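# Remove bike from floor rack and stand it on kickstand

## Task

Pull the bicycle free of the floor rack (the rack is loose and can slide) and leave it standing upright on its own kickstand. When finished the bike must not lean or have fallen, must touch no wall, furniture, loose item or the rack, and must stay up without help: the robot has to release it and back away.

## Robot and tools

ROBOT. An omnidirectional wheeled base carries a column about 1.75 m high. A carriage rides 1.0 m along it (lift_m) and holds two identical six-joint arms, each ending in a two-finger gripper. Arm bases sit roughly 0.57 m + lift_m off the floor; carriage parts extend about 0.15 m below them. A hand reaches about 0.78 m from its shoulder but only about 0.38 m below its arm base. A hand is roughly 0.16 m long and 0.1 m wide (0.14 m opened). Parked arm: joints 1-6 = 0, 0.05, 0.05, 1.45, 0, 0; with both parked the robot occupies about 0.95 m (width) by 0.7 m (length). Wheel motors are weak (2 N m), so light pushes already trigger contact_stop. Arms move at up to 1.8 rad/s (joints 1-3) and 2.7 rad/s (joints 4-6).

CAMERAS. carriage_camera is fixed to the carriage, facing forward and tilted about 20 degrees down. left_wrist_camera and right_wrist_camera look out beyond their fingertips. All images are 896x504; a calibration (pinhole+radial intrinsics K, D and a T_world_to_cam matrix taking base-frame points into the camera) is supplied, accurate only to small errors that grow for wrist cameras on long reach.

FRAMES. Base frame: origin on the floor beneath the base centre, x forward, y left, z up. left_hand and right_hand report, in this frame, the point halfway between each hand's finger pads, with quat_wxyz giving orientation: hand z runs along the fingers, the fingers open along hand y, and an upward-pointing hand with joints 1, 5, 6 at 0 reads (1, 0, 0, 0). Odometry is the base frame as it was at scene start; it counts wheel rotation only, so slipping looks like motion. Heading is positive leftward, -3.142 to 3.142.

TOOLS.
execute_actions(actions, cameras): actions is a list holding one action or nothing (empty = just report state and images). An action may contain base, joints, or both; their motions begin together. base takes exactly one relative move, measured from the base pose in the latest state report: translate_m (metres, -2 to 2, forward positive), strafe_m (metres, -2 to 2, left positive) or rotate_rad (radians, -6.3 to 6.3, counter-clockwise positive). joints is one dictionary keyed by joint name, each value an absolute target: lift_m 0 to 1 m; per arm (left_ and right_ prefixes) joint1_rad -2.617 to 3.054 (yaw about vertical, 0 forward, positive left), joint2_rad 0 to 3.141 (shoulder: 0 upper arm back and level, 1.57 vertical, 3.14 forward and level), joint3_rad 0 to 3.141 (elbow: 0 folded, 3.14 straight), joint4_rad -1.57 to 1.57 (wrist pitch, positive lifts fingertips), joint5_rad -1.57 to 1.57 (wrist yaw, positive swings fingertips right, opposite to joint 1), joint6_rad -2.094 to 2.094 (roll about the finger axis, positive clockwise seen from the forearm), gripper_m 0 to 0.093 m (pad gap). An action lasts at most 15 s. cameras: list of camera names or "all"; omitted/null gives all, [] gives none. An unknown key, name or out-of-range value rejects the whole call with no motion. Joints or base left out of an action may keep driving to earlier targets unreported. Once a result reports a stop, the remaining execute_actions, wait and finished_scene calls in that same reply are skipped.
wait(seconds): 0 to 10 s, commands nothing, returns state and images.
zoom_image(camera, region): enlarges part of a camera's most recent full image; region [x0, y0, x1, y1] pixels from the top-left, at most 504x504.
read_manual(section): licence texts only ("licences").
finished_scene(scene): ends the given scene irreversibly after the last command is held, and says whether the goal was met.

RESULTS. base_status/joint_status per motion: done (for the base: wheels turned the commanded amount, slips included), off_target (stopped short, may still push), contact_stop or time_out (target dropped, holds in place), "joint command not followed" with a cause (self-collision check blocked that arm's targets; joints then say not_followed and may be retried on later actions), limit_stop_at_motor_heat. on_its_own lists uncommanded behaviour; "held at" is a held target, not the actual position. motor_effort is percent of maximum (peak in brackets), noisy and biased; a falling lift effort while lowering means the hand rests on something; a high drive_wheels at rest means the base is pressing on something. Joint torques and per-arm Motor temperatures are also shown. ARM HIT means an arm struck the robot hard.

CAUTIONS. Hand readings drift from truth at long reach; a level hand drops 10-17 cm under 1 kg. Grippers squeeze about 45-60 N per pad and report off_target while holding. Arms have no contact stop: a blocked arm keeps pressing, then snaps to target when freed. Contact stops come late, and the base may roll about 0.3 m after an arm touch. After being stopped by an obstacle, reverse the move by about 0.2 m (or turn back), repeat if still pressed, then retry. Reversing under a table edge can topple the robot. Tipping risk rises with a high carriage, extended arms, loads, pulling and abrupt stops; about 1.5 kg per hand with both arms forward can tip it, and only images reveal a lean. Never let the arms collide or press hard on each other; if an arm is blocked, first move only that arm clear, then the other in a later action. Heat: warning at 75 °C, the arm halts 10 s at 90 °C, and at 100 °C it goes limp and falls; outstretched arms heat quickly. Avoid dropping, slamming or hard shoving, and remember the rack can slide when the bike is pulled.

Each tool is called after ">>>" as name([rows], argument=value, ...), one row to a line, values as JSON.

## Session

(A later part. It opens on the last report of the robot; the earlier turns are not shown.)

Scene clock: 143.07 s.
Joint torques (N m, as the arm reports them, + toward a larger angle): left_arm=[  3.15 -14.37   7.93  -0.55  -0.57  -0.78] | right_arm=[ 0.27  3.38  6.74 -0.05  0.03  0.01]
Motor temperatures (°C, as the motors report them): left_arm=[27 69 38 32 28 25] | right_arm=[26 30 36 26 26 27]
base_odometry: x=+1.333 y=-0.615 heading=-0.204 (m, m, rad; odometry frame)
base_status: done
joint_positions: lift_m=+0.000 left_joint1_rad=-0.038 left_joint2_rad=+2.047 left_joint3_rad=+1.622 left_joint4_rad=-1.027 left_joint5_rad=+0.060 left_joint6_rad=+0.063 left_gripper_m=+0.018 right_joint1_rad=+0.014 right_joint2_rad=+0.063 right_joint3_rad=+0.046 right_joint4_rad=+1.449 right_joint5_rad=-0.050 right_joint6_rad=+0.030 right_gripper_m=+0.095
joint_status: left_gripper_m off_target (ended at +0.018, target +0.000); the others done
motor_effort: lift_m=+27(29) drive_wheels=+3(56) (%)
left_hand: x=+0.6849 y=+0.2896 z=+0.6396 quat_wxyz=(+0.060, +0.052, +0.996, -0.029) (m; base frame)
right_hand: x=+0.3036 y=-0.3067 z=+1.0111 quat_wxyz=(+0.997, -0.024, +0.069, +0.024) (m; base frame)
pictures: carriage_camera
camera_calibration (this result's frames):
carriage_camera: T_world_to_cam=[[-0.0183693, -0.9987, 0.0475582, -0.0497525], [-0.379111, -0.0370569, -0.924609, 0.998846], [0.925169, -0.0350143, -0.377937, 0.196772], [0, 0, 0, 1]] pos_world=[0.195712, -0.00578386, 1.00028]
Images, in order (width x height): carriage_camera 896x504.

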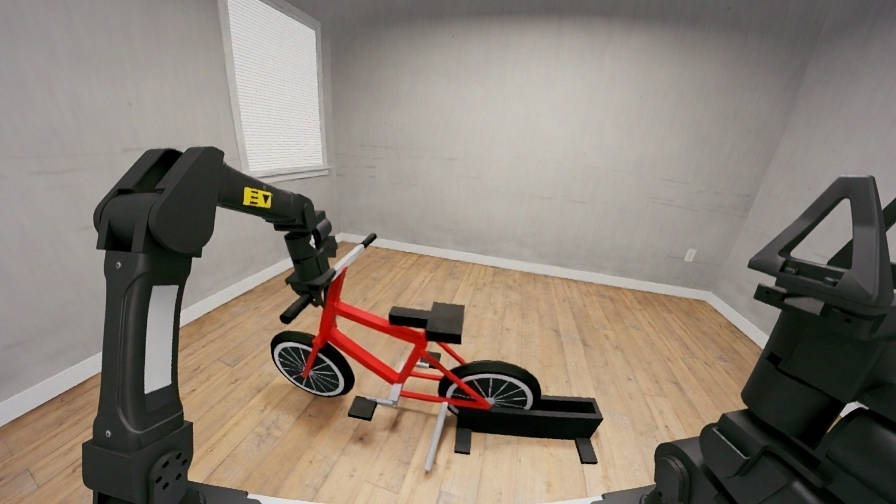

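>>> execute_actions([
  {"base":{"strafe_m":0.35},"joints":{"left_gripper_m":0.0,"left_joint2_rad":2.12,"left_joint3_rad":1.75}},
], cameras=["carriage_camera"])

Scene clock: 153.40 s.
Joint torques (N m, as the arm reports them, + toward a larger angle): left_arm=[  3.36 -15.71   9.21  -0.72  -0.73  -0.86] | right_arm=[ 0.22  3.5   6.73 -0.06  0.04  0.01]
Motor temperatures (°C, as the motors report them): left_arm=[28 65 37 31 28 25] | right_arm=[26 30 36 26 26 27]
base_odometry: x=+1.404 y=-0.272 heading=-0.204 (m, m, rad; odometry frame)
base_status: done
joint_positions: lift_m=+0.000 left_joint1_rad=-0.040 left_joint2_rad=+2.140 left_joint3_rad=+1.740 left_joint4_rad=-0.998 left_joint5_rad=+0.077 left_joint6_rad=+0.070 left_gripper_m=+0.018 right_joint1_rad=+0.014 right_joint2_rad=+0.063 right_joint3_rad=+0.046 right_joint4_rad=+1.449 right_joint5_rad=-0.050 right_joint6_rad=+0.030 right_gripper_m=+0.095
joint_status: left_gripper_m off_target (ended at +0.018, target +0.000); the others done
motor_effort: lift_m=+28(29) drive_wheels=+6(59) (%)
left_hand: x=+0.7202 y=+0.2842 z=+0.6357 quat_wxyz=(+0.087, +0.058, +0.994, -0.037) (m; base frame)
right_hand: x=+0.3037 y=-0.3067 z=+1.0111 quat_wxyz=(+0.997, -0.024, +0.069, +0.024) (m; base frame)
pictures: carriage_camera
camera_calibration (this result's frames):
carriage_camera: T_world_to_cam=[[-0.0183693, -0.9987, 0.0475582, -0.0497518], [-0.379111, -0.0370569, -0.924609, 0.998833], [0.925169, -0.0350143, -0.377937, 0.196767], [0, 0, 0, 1]] pos_world=[0.195712, -0.00578386, 1.00026]
Images, in order (width x height): carriage_camera 896x504.

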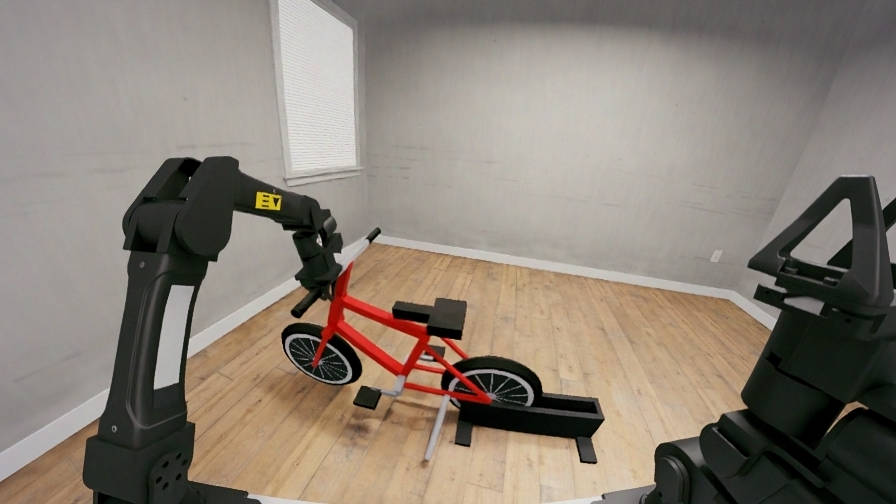

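>>> execute_actions([
  {"base":{"strafe_m":0.2},"joints":{"left_gripper_m":0.0,"left_joint6_rad":-0.4,"left_joint2_rad":1.9,"left_joint3_rad":1.45,"left_joint4_rad":-1.1}},
], cameras=["carriage_camera"])

Scene clock: 166.27 s.
Joint torques (N m, as the arm reports them, + toward a larger angle): left_arm=[  2.13 -19.83   8.77  -2.18  -0.46  -1.93] | right_arm=[ 0.24  3.44  6.79 -0.09  0.03  0.01]
Motor temperatures (°C, as the motors report them): left_arm=[28 64 37 31 29 26] | right_arm=[26 30 36 26 26 27]
base_odometry: x=+1.444 y=-0.076 heading=-0.204 (m, m, rad; odometry frame)
base_status: done
joint_positions: lift_m=+0.000 left_joint1_rad=-0.023 left_joint2_rad=+1.991 left_joint3_rad=+1.444 left_joint4_rad=-0.801 left_joint5_rad=+0.051 left_joint6_rad=-0.232 left_gripper_m=+0.018 right_joint1_rad=+0.014 right_joint2_rad=+0.063 right_joint3_rad=+0.046 right_joint4_rad=+1.449 right_joint5_rad=-0.050 right_joint6_rad=+0.030 right_gripper_m=+0.095
joint_status: left_joint2_rad off_target (ended at +1.991, target +1.900); left_joint4_rad off_target (ended at -0.801, target -1.100); left_joint6_rad off_target (ended at -0.232, target -0.400); left_gripper_m off_target (ended at +0.018, target +0.000); the others done
motor_effort: lift_m=+32(33) drive_wheels=-3(58) (%)
left_hand: x=+0.6896 y=+0.2972 z=+0.6203 quat_wxyz=(+0.107, -0.101, +0.988, -0.039) (m; base frame)
right_hand: x=+0.3037 y=-0.3067 z=+1.0108 quat_wxyz=(+0.997, -0.024, +0.069, +0.024) (m; base frame)
pictures: carriage_camera
camera_calibration (this result's frames):
carriage_camera: T_world_to_cam=[[-0.0183693, -0.9987, 0.0475582, -0.0497383], [-0.379111, -0.0370569, -0.924609, 0.998569], [0.925169, -0.0350143, -0.377937, 0.196659], [0, 0, 0, 1]] pos_world=[0.195712, -0.00578386, 0.999976]
Images, in order (width x height): carriage_camera 896x504.

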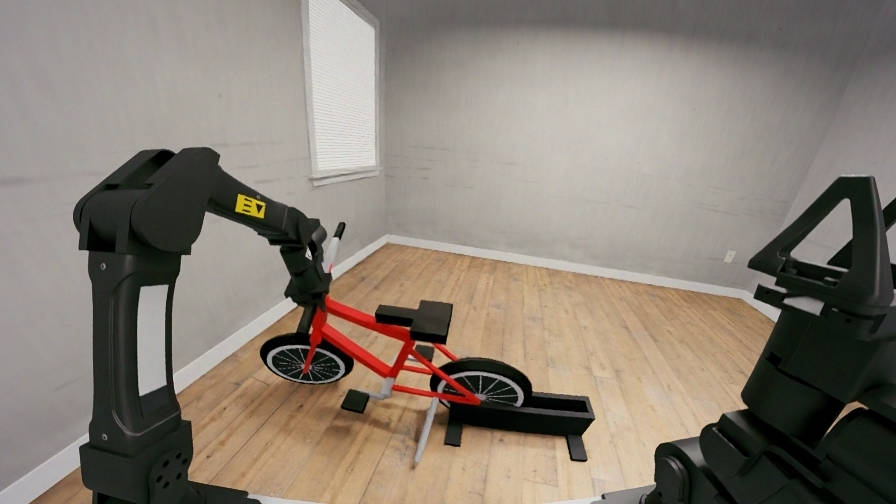

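>>> execute_actions([
  {"base":{"strafe_m":0.2},"joints":{"left_gripper_m":0.0,"lift_m":0.12,"left_joint6_rad":-0.2,"left_joint2_rad":2.0}},
], cameras=["carriage_camera"])

>>> execute_actions([
  {"joints":{"left_gripper_m":0.0,"lift_m":0.0,"left_joint4_rad":-1.0}},
], cameras=["carriage_camera"])

Scene clock: 177.23 s.
Joint torques (N m, as the arm reports them, + toward a larger angle): left_arm=[  1.02 -28.05  11.59  -2.33  -0.08  -1.98] | right_arm=[ 0.21  3.44  6.7  -0.08 -0.01  0.01]
Motor temperatures (°C, as the motors report them): left_arm=[28 70 37 34 28 28] | right_arm=[26 30 36 26 26 27]
base_odometry: x=+1.485 y=+0.120 heading=-0.205 (m, m, rad; odometry frame)
base_status: done
joint_positions: lift_m=+0.119 left_joint1_rad=-0.008 left_joint2_rad=+2.185 left_joint3_rad=+1.402 left_joint4_rad=-0.841 left_joint5_rad=+0.015 left_joint6_rad=-0.028 left_gripper_m=+0.018 right_joint1_rad=+0.014 right_joint2_rad=+0.063 right_joint3_rad=+0.046 right_joint4_rad=+1.449 right_joint5_rad=-0.049 right_joint6_rad=+0.030 right_gripper_m=+0.095
joint_status: left_joint2_rad off_target (ended at +2.185, target +2.000); left_joint6_rad off_target (ended at -0.028, target -0.200); left_gripper_m off_target (ended at +0.018, target +0.000); the others done
on_its_own: left_joint4_rad moved -0.040 toward your old target -1.100
motor_effort: lift_m=+43(48) drive_wheels=-6(57) (%)
left_hand: x=+0.6422 y=+0.3100 z=+0.6539 quat_wxyz=(-0.027, -0.010, +1.000, -0.007) (m; base frame)
right_hand: x=+0.3036 y=-0.3069 z=+1.1300 quat_wxyz=(+0.997, -0.024, +0.069, +0.024) (m; base frame)
pictures: carriage_camera
camera_calibration (this result's frames):
carriage_camera: T_world_to_cam=[[-0.0183693, -0.9987, 0.0475582, -0.0554086], [-0.379111, -0.0370569, -0.924609, 1.10881], [0.925169, -0.0350143, -0.377937, 0.24172], [0, 0, 0, 1]] pos_world=[0.195712, -0.00578386, 1.11921]
Images, in order (width x height): carriage_camera 896x504.

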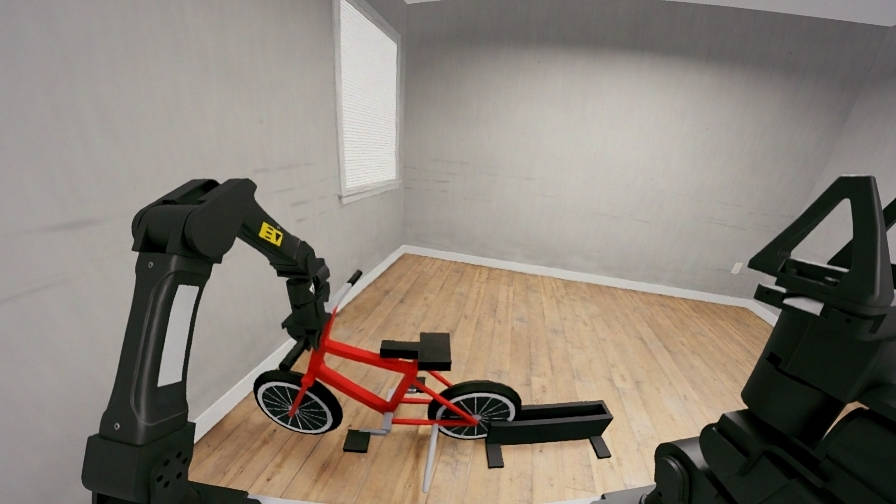

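Scene clock: 178.40 s.
Joint torques (N m, as the arm reports them, + toward a larger angle): left_arm=[ 0.33 -8.02  6.99  0.97 -0.38  0.14] | right_arm=[ 0.25  3.44  6.75 -0.08  0.    0.02]
Motor temperatures (°C, as the motors report them): left_arm=[28 70 37 34 28 27] | right_arm=[26 30 36 26 26 27]
base_odometry: x=+1.485 y=+0.120 heading=-0.204 (m, m, rad; odometry frame)
base_status: not commanded
joint_positions: lift_m=+0.000 left_joint1_rad=+0.002 left_joint2_rad=+1.953 left_joint3_rad=+1.458 left_joint4_rad=-1.060 left_joint5_rad=+0.042 left_joint6_rad=-0.221 left_gripper_m=+0.018 right_joint1_rad=+0.014 right_joint2_rad=+0.063 right_joint3_rad=+0.046 right_joint4_rad=+1.449 right_joint5_rad=-0.049 right_joint6_rad=+0.030 right_gripper_m=+0.095
joint_status: left_joint4_rad off_target (ended at -1.060, target -1.000); left_gripper_m off_target (ended at +0.018, target +0.000); the others done
on_its_own: left_joint2_rad moved -0.232 to your old target +2.000
motor_effort: lift_m=+27(34) drive_wheels=-7(8) (%)
left_hand: x=+0.6341 y=+0.3091 z=+0.6310 quat_wxyz=(+0.006, -0.111, +0.994, -0.022) (m; base frame)
right_hand: x=+0.3036 y=-0.3069 z=+1.0112 quat_wxyz=(+0.997, -0.024, +0.069, +0.024) (m; base frame)
pictures: carriage_camera
camera_calibration (this result's frames):
carriage_camera: T_world_to_cam=[[-0.0183693, -0.9987, 0.0475582, -0.0497578], [-0.379111, -0.0370569, -0.924609, 0.998948], [0.925169, -0.0350143, -0.377937, 0.196814], [0, 0, 0, 1]] pos_world=[0.195712, -0.00578386, 1.00039]
Images, in order (width x height): carriage_camera 896x504.

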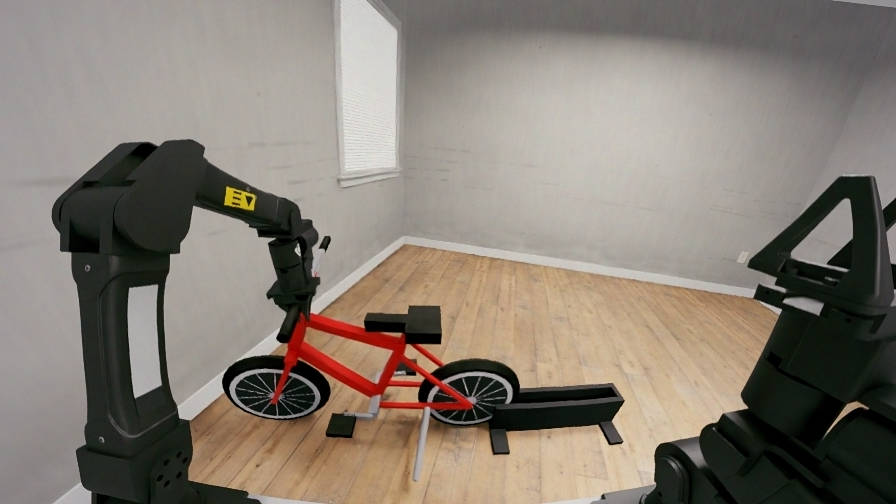

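>>> execute_actions([
  {"base":{"strafe_m":0.09},"joints":{"left_gripper_m":0.0,"left_joint6_rad":-0.2}},
], cameras=["carriage_camera","left_wrist_camera"])

Scene clock: 189.97 s.
Joint torques (N m, as the arm reports them, + toward a larger angle): left_arm=[ 0.25 -8.3   6.97  0.97 -0.48  0.65] | right_arm=[ 0.21  3.45  6.73 -0.08 -0.01  0.01]
Motor temperatures (°C, as the motors report them): left_arm=[28 62 36 33 28 26] | right_arm=[26 30 36 26 26 27]
base_odometry: x=+1.504 y=+0.208 heading=-0.205 (m, m, rad; odometry frame)
base_status: done
joint_positions: lift_m=+0.000 left_joint1_rad=+0.003 left_joint2_rad=+1.956 left_joint3_rad=+1.458 left_joint4_rad=-1.059 left_joint5_rad=+0.052 left_joint6_rad=-0.268 left_gripper_m=+0.018 right_joint1_rad=+0.014 right_joint2_rad=+0.063 right_joint3_rad=+0.046 right_joint4_rad=+1.449 right_joint5_rad=-0.049 right_joint6_rad=+0.030 right_gripper_m=+0.095
joint_status: left_joint6_rad off_target (ended at -0.268, target -0.200); left_gripper_m off_target (ended at +0.018, target +0.000)
motor_effort: lift_m=+26(27) drive_wheels=-10(44) (%)
left_hand: x=+0.6342 y=+0.3078 z=+0.6300 quat_wxyz=(+0.004, -0.135, +0.991, -0.027) (m; base frame)
right_hand: x=+0.3036 y=-0.3069 z=+1.0112 quat_wxyz=(+0.997, -0.024, +0.069, +0.024) (m; base frame)
pictures: carriage_camera, left_wrist_camera
camera_calibration (this result's frames):
carriage_camera: T_world_to_cam=[[-0.0183693, -0.9987, 0.0475582, -0.0497578], [-0.379111, -0.0370569, -0.924609, 0.998948], [0.925169, -0.0350143, -0.377937, 0.196814], [0, 0, 0, 1]] pos_world=[0.195712, -0.00578386, 1.00039]
left_wrist_camera: T_world_to_cam=[[0.261083, -0.964539, 0.0387222, 0.110941], [-0.782965, -0.18813, 0.592936, 0.189366], [-0.564625, -0.185123, -0.804318, 1.05021], [0, 0, 0, 1]] pos_world=[0.712276, 0.337051, 0.728123]
Images, in order (width x height): carriage_camera 896x504, left_wrist_camera 896x504.

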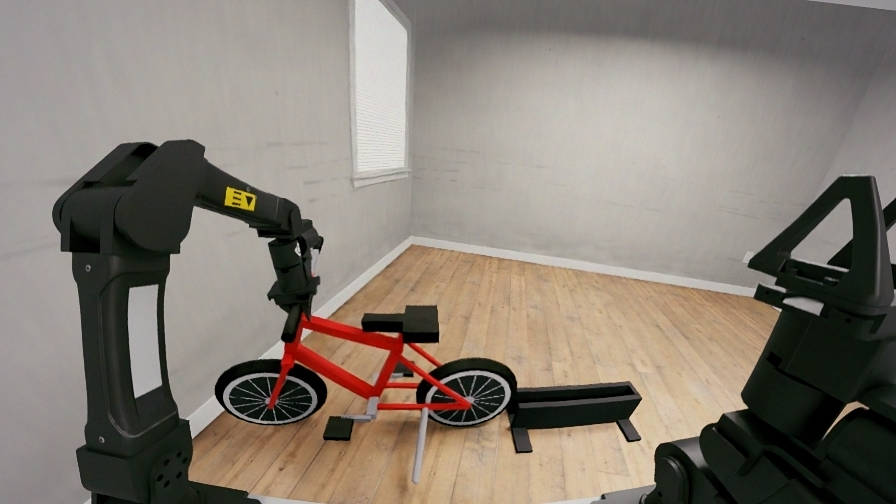

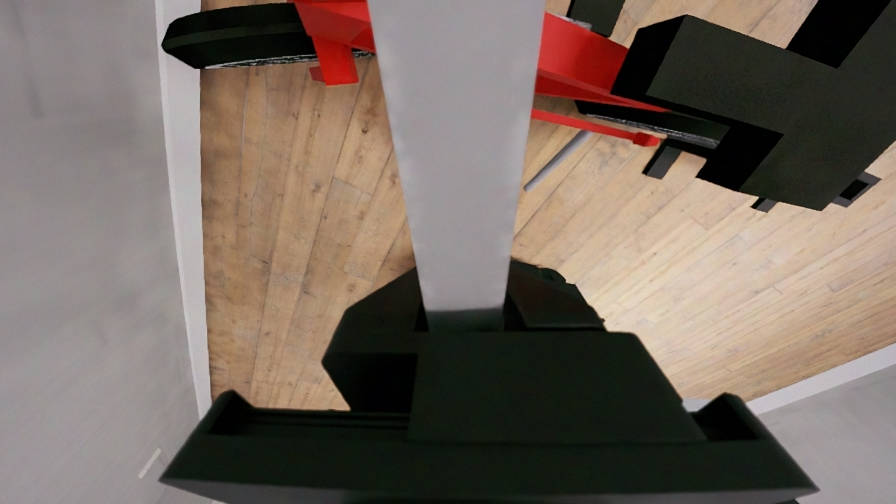

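>>> execute_actions([
  {"base":{"strafe_m":-0.025},"joints":{"left_gripper_m":0.0,"left_joint6_rad":-0.45}},
], cameras=[])

>>> execute_actions([
  {"joints":{"left_gripper_m":0.09}},
], cameras=[])

>>> execute_actions([
  {"joints":{"lift_m":0.18}},
], cameras=[])

>>> execute_actions([
  {"base":{"translate_m":-0.5}},
], cameras=["carriage_camera","left_wrist_camera"])

Scene clock: 202.97 s.
Joint torques (N m, as the arm reports them, + toward a larger angle): left_arm=[ 0.24 -9.75  7.03  0.52 -0.36 -0.03] | right_arm=[ 0.24  3.42  6.79 -0.04  0.    0.01]
Motor temperatures (°C, as the motors report them): left_arm=[27 56 35 32 28 26] | right_arm=[26 30 36 26 26 27]
base_odometry: x=+1.498 y=+0.183 heading=-0.205 (m, m, rad; odometry frame)
base_status: done
joint_positions: lift_m=+0.000 left_joint1_rad=+0.001 left_joint2_rad=+1.972 left_joint3_rad=+1.458 left_joint4_rad=-1.005 left_joint5_rad=+0.038 left_joint6_rad=-0.456 left_gripper_m=+0.018 right_joint1_rad=+0.014 right_joint2_rad=+0.063 right_joint3_rad=+0.046 right_joint4_rad=+1.449 right_joint5_rad=-0.049 right_joint6_rad=+0.030 right_gripper_m=+0.095
joint_status: left_gripper_m off_target (ended at +0.018, target +0.000); the others done
on_its_own: left_joint4_rad moved +0.054 to your old target -1.000
motor_effort: lift_m=+29(27) drive_wheels=+0(48) (%)
left_hand: x=+0.6464 y=+0.3096 z=+0.6250 quat_wxyz=(+0.021, -0.226, +0.974, -0.025) (m; base frame)
right_hand: x=+0.3036 y=-0.3069 z=+1.0112 quat_wxyz=(+0.997, -0.024, +0.069, +0.024) (m; base frame)
pictures: none
No camera images: the call's "cameras" was empty. Leave "cameras" out to get every camera's image.

Scene clock: 203.67 s.
Joint torques (N m, as the arm reports them, + toward a larger angle): left_arm=[  0.33 -11.07   6.98   0.47  -0.06  -0.02] | right_arm=[ 0.23  3.55  6.74 -0.06  0.    0.01]
Motor temperatures (°C, as the motors report them): left_arm=[27 55 35 32 28 26] | right_arm=[26 30 36 26 26 27]
base_odometry: x=+1.498 y=+0.183 heading=-0.205 (m, m, rad; odometry frame)
base_status: not commanded
joint_positions: lift_m=+0.000 left_joint1_rad=+0.001 left_joint2_rad=+1.987 left_joint3_rad=+1.458 left_joint4_rad=-1.004 left_joint5_rad=+0.010 left_joint6_rad=-0.456 left_gripper_m=+0.090 right_joint1_rad=+0.014 right_joint2_rad=+0.063 right_joint3_rad=+0.046 right_joint4_rad=+1.449 right_joint5_rad=-0.049 right_joint6_rad=+0.030 right_gripper_m=+0.095
joint_status: all done
motor_effort: lift_m=+28(27) drive_wheels=+3(0) (%)
left_hand: x=+0.6454 y=+0.3144 z=+0.6194 quat_wxyz=(+0.017, -0.226, +0.974, -0.009) (m; base frame)
right_hand: x=+0.3036 y=-0.3069 z=+1.0112 quat_wxyz=(+0.997, -0.024, +0.069, +0.024) (m; base frame)
pictures: none
No camera images: the call's "cameras" was empty. Leave "cameras" out to get every camera's image.

Scene clock: 204.93 s.
Joint torques (N m, as the arm reports them, + toward a larger angle): left_arm=[  0.32 -12.25   6.95   0.43  -0.06  -0.03] | right_arm=[ 0.22  3.48  6.71 -0.07  0.    0.01]
Motor temperatures (°C, as the motors report them): left_arm=[27 55 35 32 28 26] | right_arm=[26 30 36 26 26 27]
base_odometry: x=+1.498 y=+0.183 heading=-0.205 (m, m, rad; odometry frame)
base_status: not commanded
joint_positions: lift_m=+0.180 left_joint1_rad=+0.001 left_joint2_rad=+2.001 left_joint3_rad=+1.458 left_joint4_rad=-1.001 left_joint5_rad=+0.009 left_joint6_rad=-0.456 left_gripper_m=+0.090 right_joint1_rad=+0.014 right_joint2_rad=+0.063 right_joint3_rad=+0.046 right_joint4_rad=+1.449 right_joint5_rad=-0.049 right_joint6_rad=+0.030 right_gripper_m=+0.095
joint_status: all done
motor_effort: lift_m=+36(43) drive_wheels=+0(1) (%)
left_hand: x=+0.6451 y=+0.3146 z=+0.7937 quat_wxyz=(+0.012, -0.226, +0.974, -0.008) (m; base frame)
right_hand: x=+0.3036 y=-0.3069 z=+1.1906 quat_wxyz=(+0.997, -0.024, +0.069, +0.024) (m; base frame)
pictures: none
No camera images: the call's "cameras" was empty. Leave "cameras" out to get every camera's image.

Scene clock: 208.03 s.
Joint torques (N m, as the arm reports them, + toward a larger angle): left_arm=[  0.32 -12.27   6.92   0.42  -0.06  -0.03] | right_arm=[ 0.23  3.44  6.71 -0.07 -0.01  0.01]
Motor temperatures (°C, as the motors report them): left_arm=[27 55 35 32 28 26] | right_arm=[26 30 36 26 26 27]
base_odometry: x=+1.009 y=+0.285 heading=-0.205 (m, m, rad; odometry frame)
base_status: done
joint_positions: lift_m=+0.180 left_joint1_rad=+0.001 left_joint2_rad=+2.001 left_joint3_rad=+1.458 left_joint4_rad=-1.001 left_joint5_rad=+0.009 left_joint6_rad=-0.456 left_gripper_m=+0.090 right_joint1_rad=+0.014 right_joint2_rad=+0.063 right_joint3_rad=+0.046 right_joint4_rad=+1.450 right_joint5_rad=-0.049 right_joint6_rad=+0.030 right_gripper_m=+0.095
joint_status: not commanded
motor_effort: lift_m=+36(36) drive_wheels=-6(45) (%)
left_hand: x=+0.6451 y=+0.3146 z=+0.7937 quat_wxyz=(+0.012, -0.226, +0.974, -0.008) (m; base frame)
right_hand: x=+0.3035 y=-0.3069 z=+1.1906 quat_wxyz=(+0.997, -0.024, +0.069, +0.024) (m; base frame)
pictures: carriage_camera, left_wrist_camera
camera_calibration (this result's frames):
carriage_camera: T_world_to_cam=[[-0.0183693, -0.9987, 0.0475582, -0.0582886], [-0.379111, -0.0370569, -0.924609, 1.1648], [0.925169, -0.0350143, -0.377937, 0.264606], [0, 0, 0, 1]] pos_world=[0.195712, -0.00578386, 1.17976]
left_wrist_camera: T_world_to_cam=[[0.435723, -0.900066, 0.00513368, 0.00200094], [-0.736617, -0.353307, 0.576688, 0.137117], [-0.517244, -0.255058, -0.816948, 1.19081], [0, 0, 0, 1]] pos_world=[0.71607, 0.35397, 0.893745]
Images, in order (width x height): carriage_camera 896x504, left_wrist_camera 896x504.

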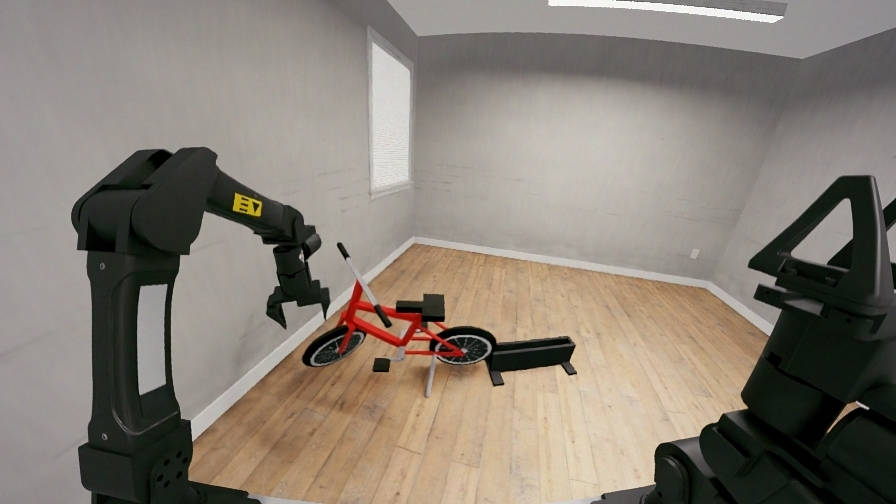

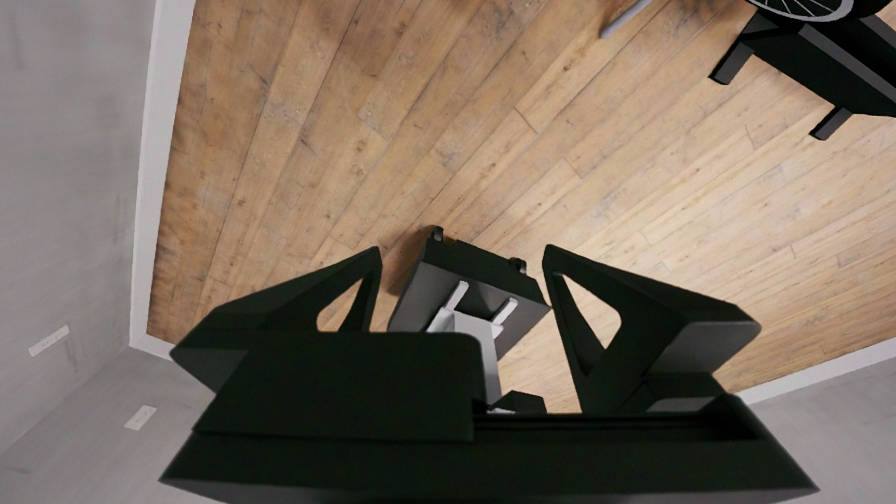

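>>> zoom_image(camera="carriage_camera", region=[280, 230, 600, 410])

Region (280, 230, 600, 410) of carriage_camera's 896x504 image, scaled by 1.575, with more detail than that image has; it fills the top 284 rows of this view, and the rest is white.

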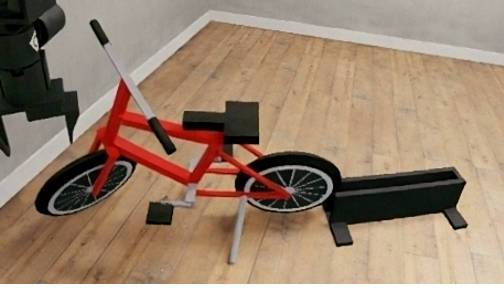

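>>> execute_actions([
  {"base":{"translate_m":0.36},"joints":{"lift_m":0.1,"left_joint2_rad":0.05,"left_joint3_rad":0.05,"left_joint4_rad":1.45,"left_joint6_rad":0,"right_joint2_rad":2.0,"right_joint3_rad":1.42,"right_joint4_rad":-1.0,"right_gripper_m":0.0}},
], cameras=["carriage_camera","right_wrist_camera"])

Scene clock: 235.97 s.
Joint torques (N m, as the arm reports them, + toward a larger angle): left_arm=[ 0.33  2.88  5.36 -0.18  0.    0.  ] | right_arm=[  0.28 -10.42   8.13   0.45  -0.03   0.01]
Motor temperatures (°C, as the motors report them): left_arm=[27 53 35 31 28 25] | right_arm=[26 30 37 26 26 27]
base_odometry: x=+1.362 y=+0.212 heading=-0.204 (m, m, rad; odometry frame)
base_status: done
joint_positions: lift_m=+0.100 left_joint1_rad=+0.001 left_joint2_rad=+0.060 left_joint3_rad=+0.067 left_joint4_rad=+1.449 left_joint5_rad=+0.007 left_joint6_rad=-0.008 left_gripper_m=+0.090 right_joint1_rad=+0.014 right_joint2_rad=+1.997 right_joint3_rad=+1.404 right_joint4_rad=-0.992 right_joint5_rad=-0.049 right_joint6_rad=+0.030 right_gripper_m=+0.001
joint_status: all done
motor_effort: lift_m=+30(31) drive_wheels=-11(78) (%)
left_hand: x=+0.2968 y=+0.3145 z=+1.1169 quat_wxyz=(+0.998, +0.003, +0.058, -0.004) (m; base frame)
right_hand: x=+0.6298 y=-0.3022 z=+0.7028 quat_wxyz=(-0.008, +0.008, +1.000, +0.024) (m; base frame)
pictures: carriage_camera, right_wrist_camera
camera_calibration (this result's frames):
carriage_camera: T_world_to_cam=[[-0.0183693, -0.9987, 0.0475582, -0.0545033], [-0.379111, -0.0370569, -0.924609, 1.09121], [0.925169, -0.0350143, -0.377937, 0.234526], [0, 0, 0, 1]] pos_world=[0.195712, -0.00578386, 1.10017]
right_wrist_camera: T_world_to_cam=[[-0.034425, -0.999389, 0.00602967, -0.291484], [-0.781514, 0.0306797, 0.623133, 0.065945], [-0.622938, 0.0167391, -0.782092, 1.07132], [0, 0, 0, 1]] pos_world=[0.708865, -0.311262, 0.798532]
Images, in order (width x height): carriage_camera 896x504, right_wrist_camera 896x504.

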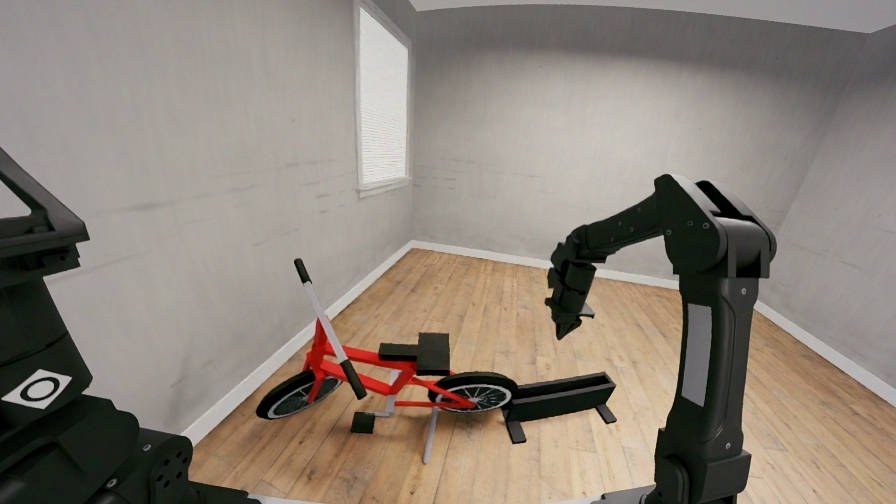

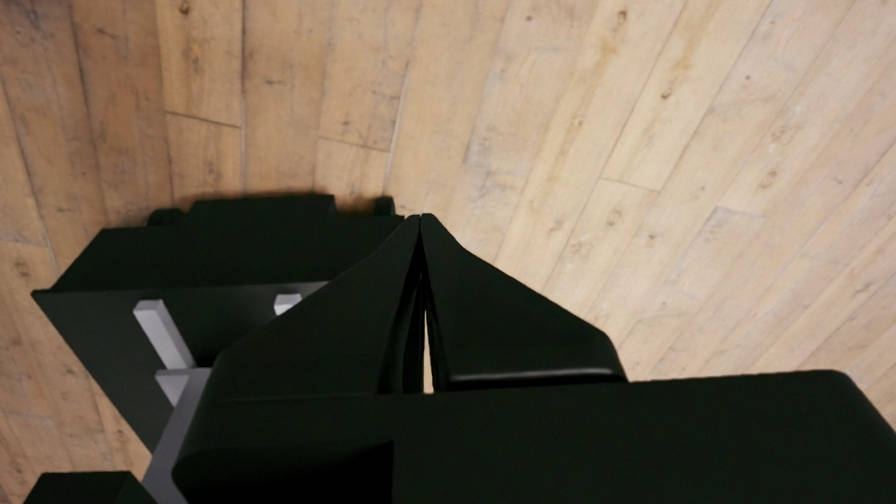

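>>> execute_actions([
  {"base":{"translate_m":0.12},"joints":{"lift_m":0.0,"right_joint2_rad":2.2,"right_joint3_rad":1.5,"right_joint4_rad":-0.9}},
], cameras=["carriage_camera"])

Scene clock: 249.30 s.
Joint torques (N m, as the arm reports them, + toward a larger angle): left_arm=[ 0.32  2.84  5.59 -0.18  0.02  0.  ] | right_arm=[  0.24 -13.38   6.63   0.46  -0.05   0.01]
Motor temperatures (°C, as the motors report them): left_arm=[27 48 34 31 28 25] | right_arm=[26 34 37 26 26 27]
base_odometry: x=+1.479 y=+0.188 heading=-0.203 (m, m, rad; odometry frame)
base_status: done
joint_positions: lift_m=+0.000 left_joint1_rad=+0.001 left_joint2_rad=+0.060 left_joint3_rad=+0.064 left_joint4_rad=+1.450 left_joint5_rad=+0.006 left_joint6_rad=-0.008 left_gripper_m=+0.090 right_joint1_rad=+0.014 right_joint2_rad=+2.213 right_joint3_rad=+1.497 right_joint4_rad=-0.900 right_joint5_rad=-0.049 right_joint6_rad=+0.030 right_gripper_m=+0.001
joint_status: all done
motor_effort: lift_m=+29(32) drive_wheels=-11(55) (%)
left_hand: x=+0.2974 y=+0.3147 z=+1.0162 quat_wxyz=(+0.998, +0.003, +0.058, -0.004) (m; base frame)
right_hand: x=+0.6585 y=-0.3018 z=+0.5455 quat_wxyz=(-0.023, +0.008, +0.999, +0.024) (m; base frame)
pictures: carriage_camera
camera_calibration (this result's frames):
carriage_camera: T_world_to_cam=[[-0.0183693, -0.9987, 0.0475582, -0.0497492], [-0.379111, -0.0370569, -0.924609, 0.998781], [0.925169, -0.0350143, -0.377937, 0.196746], [0, 0, 0, 1]] pos_world=[0.195712, -0.00578386, 1.00021]
Images, in order (width x height): carriage_camera 896x504.

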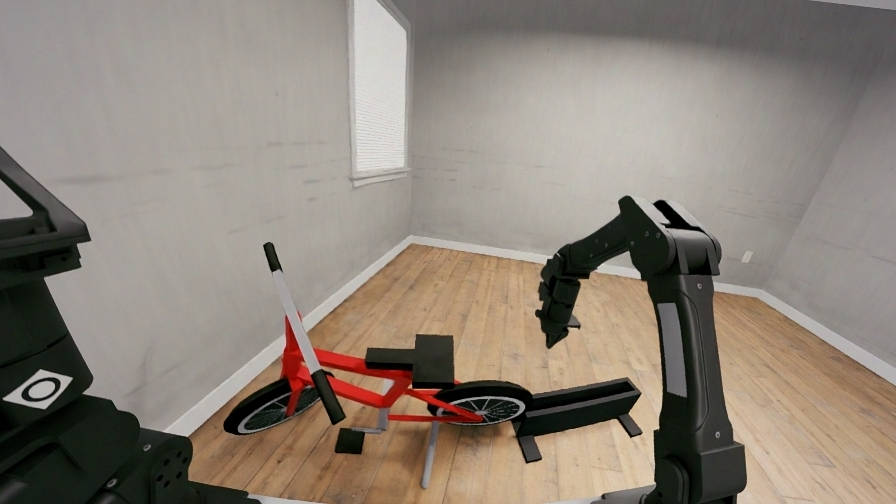

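>>> execute_actions([
  {"joints":{"right_joint1_rad":0.65}},
], cameras=["carriage_camera"])

Scene clock: 255.70 s.
Joint torques (N m, as the arm reports them, + toward a larger angle): left_arm=[ 0.34  2.84  5.63 -0.18  0.01 -0.01] | right_arm=[ -0.29 -13.4    6.68   0.46   0.     0.01]
Motor temperatures (°C, as the motors report them): left_arm=[27 47 34 30 28 25] | right_arm=[26 37 37 26 26 27]
base_odometry: x=+1.479 y=+0.188 heading=-0.203 (m, m, rad; odometry frame)
base_status: not commanded
joint_positions: lift_m=+0.000 left_joint1_rad=+0.001 left_joint2_rad=+0.060 left_joint3_rad=+0.064 left_joint4_rad=+1.450 left_joint5_rad=+0.006 left_joint6_rad=-0.008 left_gripper_m=+0.090 right_joint1_rad=+0.656 right_joint2_rad=+2.213 right_joint3_rad=+1.497 right_joint4_rad=-0.896 right_joint5_rad=-0.052 right_joint6_rad=+0.030 right_gripper_m=+0.001
joint_status: all done
motor_effort: lift_m=+30(29) drive_wheels=-9(10) (%)
left_hand: x=+0.2974 y=+0.3147 z=+1.0162 quat_wxyz=(+0.998, +0.003, +0.058, -0.004) (m; base frame)
right_hand: x=+0.5730 y=-0.0695 z=+0.5455 quat_wxyz=(-0.028, -0.307, +0.951, +0.017) (m; base frame)
pictures: carriage_camera
camera_calibration (this result's frames):
carriage_camera: T_world_to_cam=[[-0.0183693, -0.9987, 0.0475582, -0.0497492], [-0.379111, -0.0370569, -0.924609, 0.998781], [0.925169, -0.0350143, -0.377937, 0.196745], [0, 0, 0, 1]] pos_world=[0.195712, -0.00578386, 1.00021]
Images, in order (width x height): carriage_camera 896x504.

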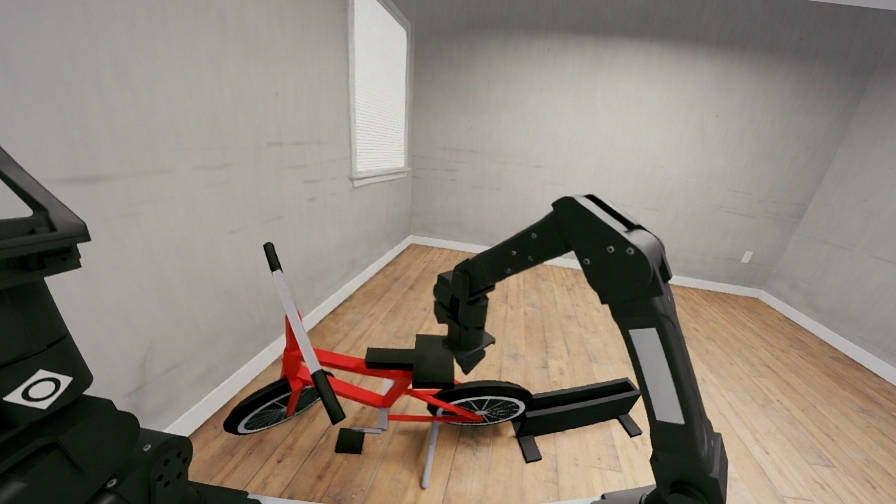

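>>> execute_actions([
  {"base":{"strafe_m":0.09},"joints":{"right_joint1_rad":0.65}},
], cameras=["carriage_camera"])

Scene clock: 261.27 s.
Joint torques (N m, as the arm reports them, + toward a larger angle): left_arm=[ 0.32  2.85  5.62 -0.19  0.02  0.  ] | right_arm=[ -0.08 -13.37   6.7    0.46  -0.01   0.01]
Motor temperatures (°C, as the motors report them): left_arm=[27 45 34 30 28 25] | right_arm=[26 39 37 26 26 27]
base_odometry: x=+1.498 y=+0.277 heading=-0.203 (m, m, rad; odometry frame)
base_status: done
joint_positions: lift_m=+0.000 left_joint1_rad=+0.001 left_joint2_rad=+0.060 left_joint3_rad=+0.064 left_joint4_rad=+1.450 left_joint5_rad=+0.006 left_joint6_rad=-0.008 left_gripper_m=+0.090 right_joint1_rad=+0.653 right_joint2_rad=+2.213 right_joint3_rad=+1.497 right_joint4_rad=-0.897 right_joint5_rad=-0.051 right_joint6_rad=+0.030 right_gripper_m=+0.001
joint_status: all done
motor_effort: lift_m=+30(28) drive_wheels=-5(44) (%)
left_hand: x=+0.2974 y=+0.3147 z=+1.0162 quat_wxyz=(+0.998, +0.003, +0.058, -0.004) (m; base frame)
right_hand: x=+0.5735 y=-0.0705 z=+0.5455 quat_wxyz=(-0.028, -0.306, +0.951, +0.017) (m; base frame)
pictures: carriage_camera
camera_calibration (this result's frames):
carriage_camera: T_world_to_cam=[[-0.0183693, -0.9987, 0.0475582, -0.0497492], [-0.379111, -0.0370569, -0.924609, 0.998781], [0.925169, -0.0350143, -0.377937, 0.196745], [0, 0, 0, 1]] pos_world=[0.195712, -0.00578386, 1.00021]
Images, in order (width x height): carriage_camera 896x504.

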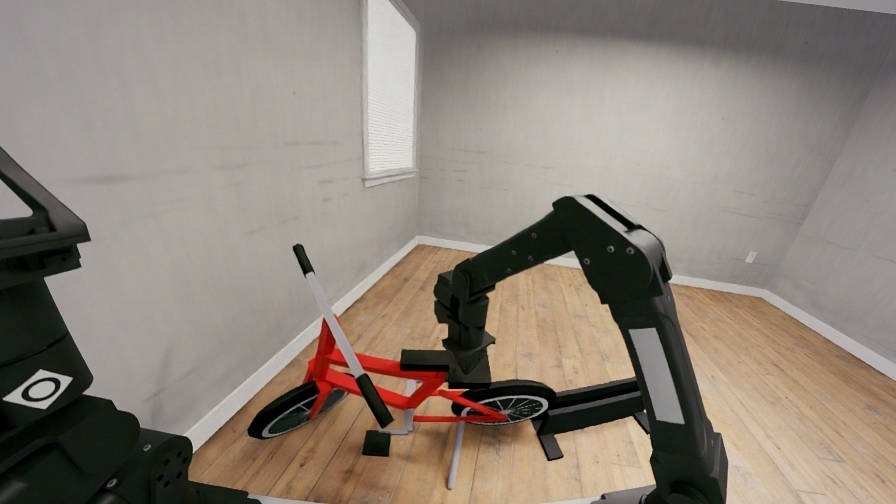

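>>> execute_actions([
  {"joints":{"right_joint1_rad":0.25}},
], cameras=[])

>>> execute_actions([
  {"joints":{"right_joint2_rad":2.0,"right_joint3_rad":1.2,"right_joint4_rad":-0.8}},
], cameras=[])

>>> execute_actions([
  {"joints":{"right_joint1_rad":0.6}},
], cameras=["carriage_camera"])

Scene clock: 271.30 s.
Joint torques (N m, as the arm reports them, + toward a larger angle): left_arm=[ 0.32  2.83  5.61 -0.19  0.02  0.  ] | right_arm=[  0.85 -13.26   6.63   0.45  -0.09   0.01]
Motor temperatures (°C, as the motors report them): left_arm=[27 44 33 30 28 24] | right_arm=[26 41 37 26 26 27]
base_odometry: x=+1.498 y=+0.277 heading=-0.203 (m, m, rad; odometry frame)
base_status: not commanded
joint_positions: lift_m=+0.000 left_joint1_rad=+0.001 left_joint2_rad=+0.060 left_joint3_rad=+0.064 left_joint4_rad=+1.450 left_joint5_rad=+0.006 left_joint6_rad=-0.008 left_gripper_m=+0.090 right_joint1_rad=+0.244 right_joint2_rad=+2.213 right_joint3_rad=+1.497 right_joint4_rad=-0.897 right_joint5_rad=-0.045 right_joint6_rad=+0.030 right_gripper_m=+0.001
joint_status: all done
motor_effort: lift_m=+29(29) drive_wheels=-4(5) (%)
left_hand: x=+0.2974 y=+0.3147 z=+1.0162 quat_wxyz=(+0.998, +0.003, +0.058, -0.004) (m; base frame)
right_hand: x=+0.6461 y=-0.2134 z=+0.5454 quat_wxyz=(-0.024, -0.107, +0.994, +0.019) (m; base frame)
pictures: none
No camera images: the call's "cameras" was empty. Leave "cameras" out to get every camera's image.

Scene clock: 272.20 s.
Joint torques (N m, as the arm reports them, + toward a larger angle): left_arm=[ 0.32  2.9   5.61 -0.2   0.02  0.  ] | right_arm=[ 0.72 -9.72  5.69  0.59 -0.09  0.01]
Motor temperatures (°C, as the motors report them): left_arm=[27 44 33 30 28 24] | right_arm=[26 41 37 26 26 27]
base_odometry: x=+1.498 y=+0.277 heading=-0.203 (m, m, rad; odometry frame)
base_status: not commanded
joint_positions: lift_m=+0.000 left_joint1_rad=+0.001 left_joint2_rad=+0.060 left_joint3_rad=+0.064 left_joint4_rad=+1.450 left_joint5_rad=+0.006 left_joint6_rad=-0.008 left_gripper_m=+0.090 right_joint1_rad=+0.244 right_joint2_rad=+1.996 right_joint3_rad=+1.208 right_joint4_rad=-0.803 right_joint5_rad=-0.045 right_joint6_rad=+0.030 right_gripper_m=+0.001
joint_status: all done
motor_effort: lift_m=+29(30) drive_wheels=-4(4) (%)
left_hand: x=+0.2974 y=+0.3147 z=+1.0162 quat_wxyz=(+0.998, +0.003, +0.058, -0.004) (m; base frame)
right_hand: x=+0.5950 y=-0.2261 z=+0.5587 quat_wxyz=(-0.013, -0.107, +0.994, +0.021) (m; base frame)
pictures: none
No camera images: the call's "cameras" was empty. Leave "cameras" out to get every camera's image.

Scene clock: 273.17 s.
Joint torques (N m, as the arm reports them, + toward a larger angle): left_arm=[ 0.32  2.87  5.59 -0.2   0.02 -0.01] | right_arm=[-0.37 -9.79  5.62  0.59 -0.03  0.01]
Motor temperatures (°C, as the motors report them): left_arm=[27 43 33 30 28 24] | right_arm=[26 41 37 26 26 27]
base_odometry: x=+1.498 y=+0.277 heading=-0.203 (m, m, rad; odometry frame)
base_status: not commanded
joint_positions: lift_m=+0.000 left_joint1_rad=+0.001 left_joint2_rad=+0.060 left_joint3_rad=+0.064 left_joint4_rad=+1.450 left_joint5_rad=+0.006 left_joint6_rad=-0.008 left_gripper_m=+0.090 right_joint1_rad=+0.605 right_joint2_rad=+1.996 right_joint3_rad=+1.208 right_joint4_rad=-0.802 right_joint5_rad=-0.050 right_joint6_rad=+0.030 right_gripper_m=+0.001
joint_status: all done
motor_effort: lift_m=+29(28) drive_wheels=-4(6) (%)
left_hand: x=+0.2974 y=+0.3147 z=+1.0162 quat_wxyz=(+0.998, +0.003, +0.058, -0.004) (m; base frame)
right_hand: x=+0.5419 y=-0.1155 z=+0.5587 quat_wxyz=(-0.017, -0.283, +0.959, +0.021) (m; base frame)
pictures: carriage_camera
camera_calibration (this result's frames):
carriage_camera: T_world_to_cam=[[-0.0183693, -0.9987, 0.0475582, -0.0497492], [-0.379111, -0.0370569, -0.924609, 0.998781], [0.925169, -0.0350143, -0.377937, 0.196745], [0, 0, 0, 1]] pos_world=[0.195712, -0.00578386, 1.00021]
Images, in order (width x height): carriage_camera 896x504.

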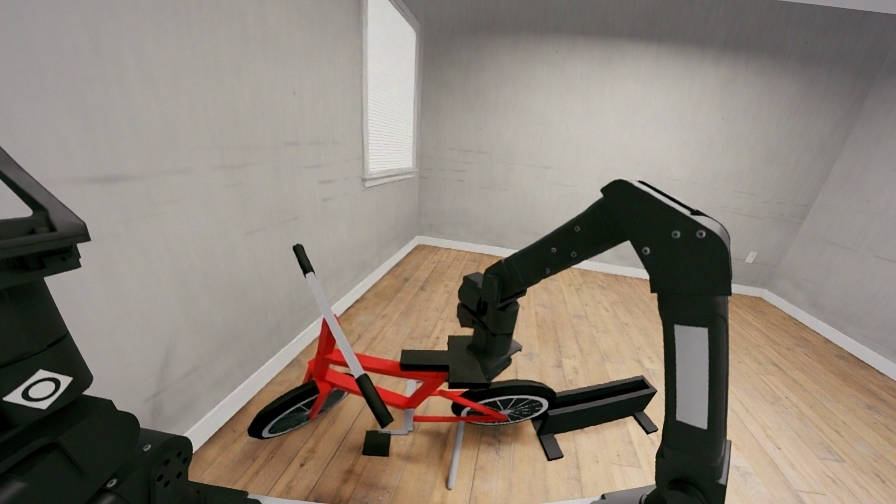

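>>> execute_actions([
  {"joints":{"right_joint1_rad":0.3}},
], cameras=[])

>>> execute_actions([
  {"joints":{"right_joint2_rad":1.85,"right_joint3_rad":0.88,"right_joint4_rad":-0.62}},
], cameras=[])

>>> execute_actions([
  {"base":{"strafe_m":0.1},"joints":{"right_joint1_rad":0.5}},
], cameras=["carriage_camera"])

Scene clock: 286.60 s.
Joint torques (N m, as the arm reports them, + toward a larger angle): left_arm=[ 0.29  2.83  5.59 -0.2   0.02 -0.01] | right_arm=[ 0.84 -9.87  5.61  0.57 -0.06  0.01]
Motor temperatures (°C, as the motors report them): left_arm=[27 42 33 30 28 24] | right_arm=[26 41 37 26 26 27]
base_odometry: x=+1.498 y=+0.277 heading=-0.203 (m, m, rad; odometry frame)
base_status: not commanded
joint_positions: lift_m=+0.000 left_joint1_rad=+0.001 left_joint2_rad=+0.060 left_joint3_rad=+0.064 left_joint4_rad=+1.450 left_joint5_rad=+0.006 left_joint6_rad=-0.008 left_gripper_m=+0.090 right_joint1_rad=+0.293 right_joint2_rad=+1.996 right_joint3_rad=+1.208 right_joint4_rad=-0.802 right_joint5_rad=-0.047 right_joint6_rad=+0.030 right_gripper_m=+0.001
joint_status: all done
motor_effort: lift_m=+30(30) drive_wheels=-5(4) (%)
left_hand: x=+0.2974 y=+0.3147 z=+1.0162 quat_wxyz=(+0.998, +0.003, +0.058, -0.004) (m; base frame)
right_hand: x=+0.5904 y=-0.2099 z=+0.5587 quat_wxyz=(-0.013, -0.131, +0.991, +0.022) (m; base frame)
pictures: none
No camera images: the call's "cameras" was empty. Leave "cameras" out to get every camera's image.

Scene clock: 287.53 s.
Joint torques (N m, as the arm reports them, + toward a larger angle): left_arm=[ 0.34  2.85  5.59 -0.19  0.02  0.  ] | right_arm=[ 0.86 -7.76  5.13  0.64 -0.06  0.01]
Motor temperatures (°C, as the motors report them): left_arm=[27 42 33 30 28 24] | right_arm=[26 41 37 26 26 27]
base_odometry: x=+1.498 y=+0.277 heading=-0.203 (m, m, rad; odometry frame)
base_status: not commanded
joint_positions: lift_m=+0.000 left_joint1_rad=+0.001 left_joint2_rad=+0.060 left_joint3_rad=+0.064 left_joint4_rad=+1.450 left_joint5_rad=+0.006 left_joint6_rad=-0.008 left_gripper_m=+0.090 right_joint1_rad=+0.293 right_joint2_rad=+1.847 right_joint3_rad=+0.886 right_joint4_rad=-0.627 right_joint5_rad=-0.047 right_joint6_rad=+0.030 right_gripper_m=+0.001
joint_status: all done
motor_effort: lift_m=+30(29) drive_wheels=-3(4) (%)
left_hand: x=+0.2974 y=+0.3147 z=+1.0162 quat_wxyz=(+0.998, +0.003, +0.058, -0.004) (m; base frame)
right_hand: x=+0.5308 y=-0.2279 z=+0.5370 quat_wxyz=(-0.012, -0.131, +0.991, +0.022) (m; base frame)
pictures: none
No camera images: the call's "cameras" was empty. Leave "cameras" out to get every camera's image.

Scene clock: 289.07 s.
Joint torques (N m, as the arm reports them, + toward a larger angle): left_arm=[ 0.31  2.87  5.59 -0.19  0.02  0.  ] | right_arm=[ 0.17 -7.66  5.07  0.63 -0.05  0.01]
Motor temperatures (°C, as the motors report them): left_arm=[27 42 33 30 28 24] | right_arm=[26 41 37 27 26 27]
base_odometry: x=+1.518 y=+0.375 heading=-0.204 (m, m, rad; odometry frame)
base_status: done
joint_positions: lift_m=+0.000 left_joint1_rad=+0.001 left_joint2_rad=+0.060 left_joint3_rad=+0.064 left_joint4_rad=+1.450 left_joint5_rad=+0.006 left_joint6_rad=-0.008 left_gripper_m=+0.090 right_joint1_rad=+0.501 right_joint2_rad=+1.847 right_joint3_rad=+0.886 right_joint4_rad=-0.625 right_joint5_rad=-0.048 right_joint6_rad=+0.030 right_gripper_m=+0.001
joint_status: all done
motor_effort: lift_m=+29(30) drive_wheels=-5(56) (%)
left_hand: x=+0.2974 y=+0.3147 z=+1.0162 quat_wxyz=(+0.998, +0.003, +0.058, -0.004) (m; base frame)
right_hand: x=+0.5072 y=-0.1751 z=+0.5370 quat_wxyz=(-0.014, -0.233, +0.972, +0.021) (m; base frame)
pictures: carriage_camera
camera_calibration (this result's frames):
carriage_camera: T_world_to_cam=[[-0.0183693, -0.9987, 0.0475582, -0.0497492], [-0.379111, -0.0370569, -0.924609, 0.998781], [0.925169, -0.0350143, -0.377937, 0.196746], [0, 0, 0, 1]] pos_world=[0.195712, -0.00578386, 1.00021]
Images, in order (width x height): carriage_camera 896x504.

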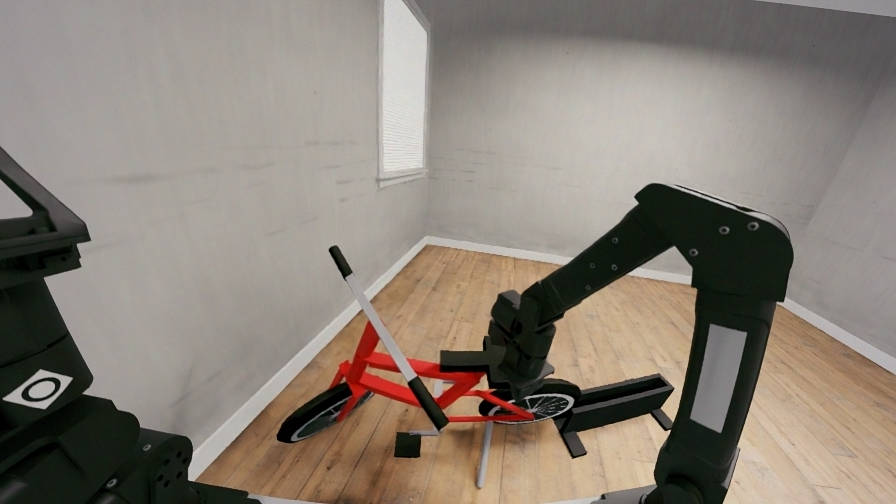

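Now adjacent to the seat; push with joint1.

>>> execute_actions([
  {"joints":{"right_joint1_rad":0.85}},
], cameras=["carriage_camera"])

Scene clock: 294.17 s.
Joint torques (N m, as the arm reports them, + toward a larger angle): left_arm=[ 0.33  2.82  5.63 -0.19  0.02  0.  ] | right_arm=[ 0.14 -7.93  5.15  0.62 -0.03  0.01]
Motor temperatures (°C, as the motors report them): left_arm=[27 41 33 30 28 24] | right_arm=[26 40 37 27 26 27]
base_odometry: x=+1.518 y=+0.375 heading=-0.204 (m, m, rad; odometry frame)
base_status: not commanded
joint_positions: lift_m=+0.000 left_joint1_rad=+0.001 left_joint2_rad=+0.060 left_joint3_rad=+0.064 left_joint4_rad=+1.450 left_joint5_rad=+0.006 left_joint6_rad=-0.008 left_gripper_m=+0.090 right_joint1_rad=+0.851 right_joint2_rad=+1.847 right_joint3_rad=+0.886 right_joint4_rad=-0.625 right_joint5_rad=-0.049 right_joint6_rad=+0.030 right_gripper_m=+0.001
joint_status: all done
motor_effort: lift_m=+29(29) drive_wheels=-5(5) (%)
left_hand: x=+0.2974 y=+0.3147 z=+1.0162 quat_wxyz=(+0.998, +0.003, +0.058, -0.004) (m; base frame)
right_hand: x=+0.4445 y=-0.1012 z=+0.5370 quat_wxyz=(-0.017, -0.399, +0.917, +0.019) (m; base frame)
pictures: carriage_camera
camera_calibration (this result's frames):
carriage_camera: T_world_to_cam=[[-0.0183693, -0.9987, 0.0475582, -0.0497492], [-0.379111, -0.0370569, -0.924609, 0.998781], [0.925169, -0.0350143, -0.377937, 0.196745], [0, 0, 0, 1]] pos_world=[0.195712, -0.00578386, 1.00021]
Images, in order (width x height): carriage_camera 896x504.

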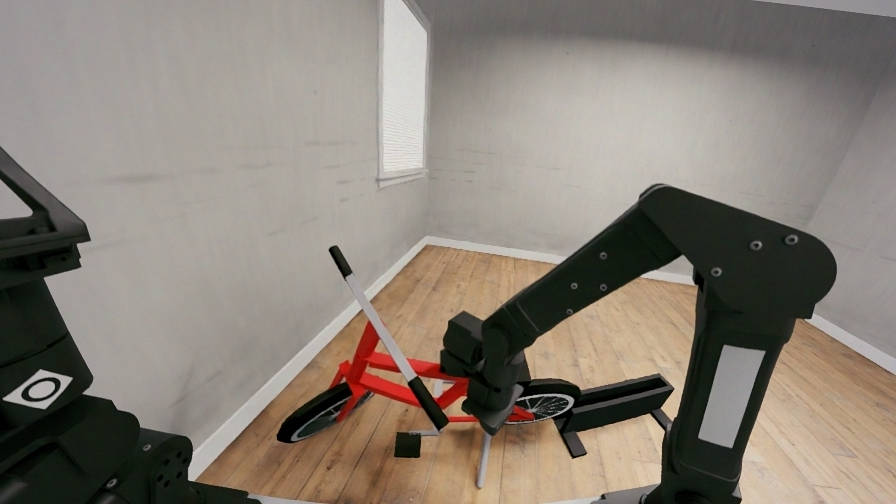

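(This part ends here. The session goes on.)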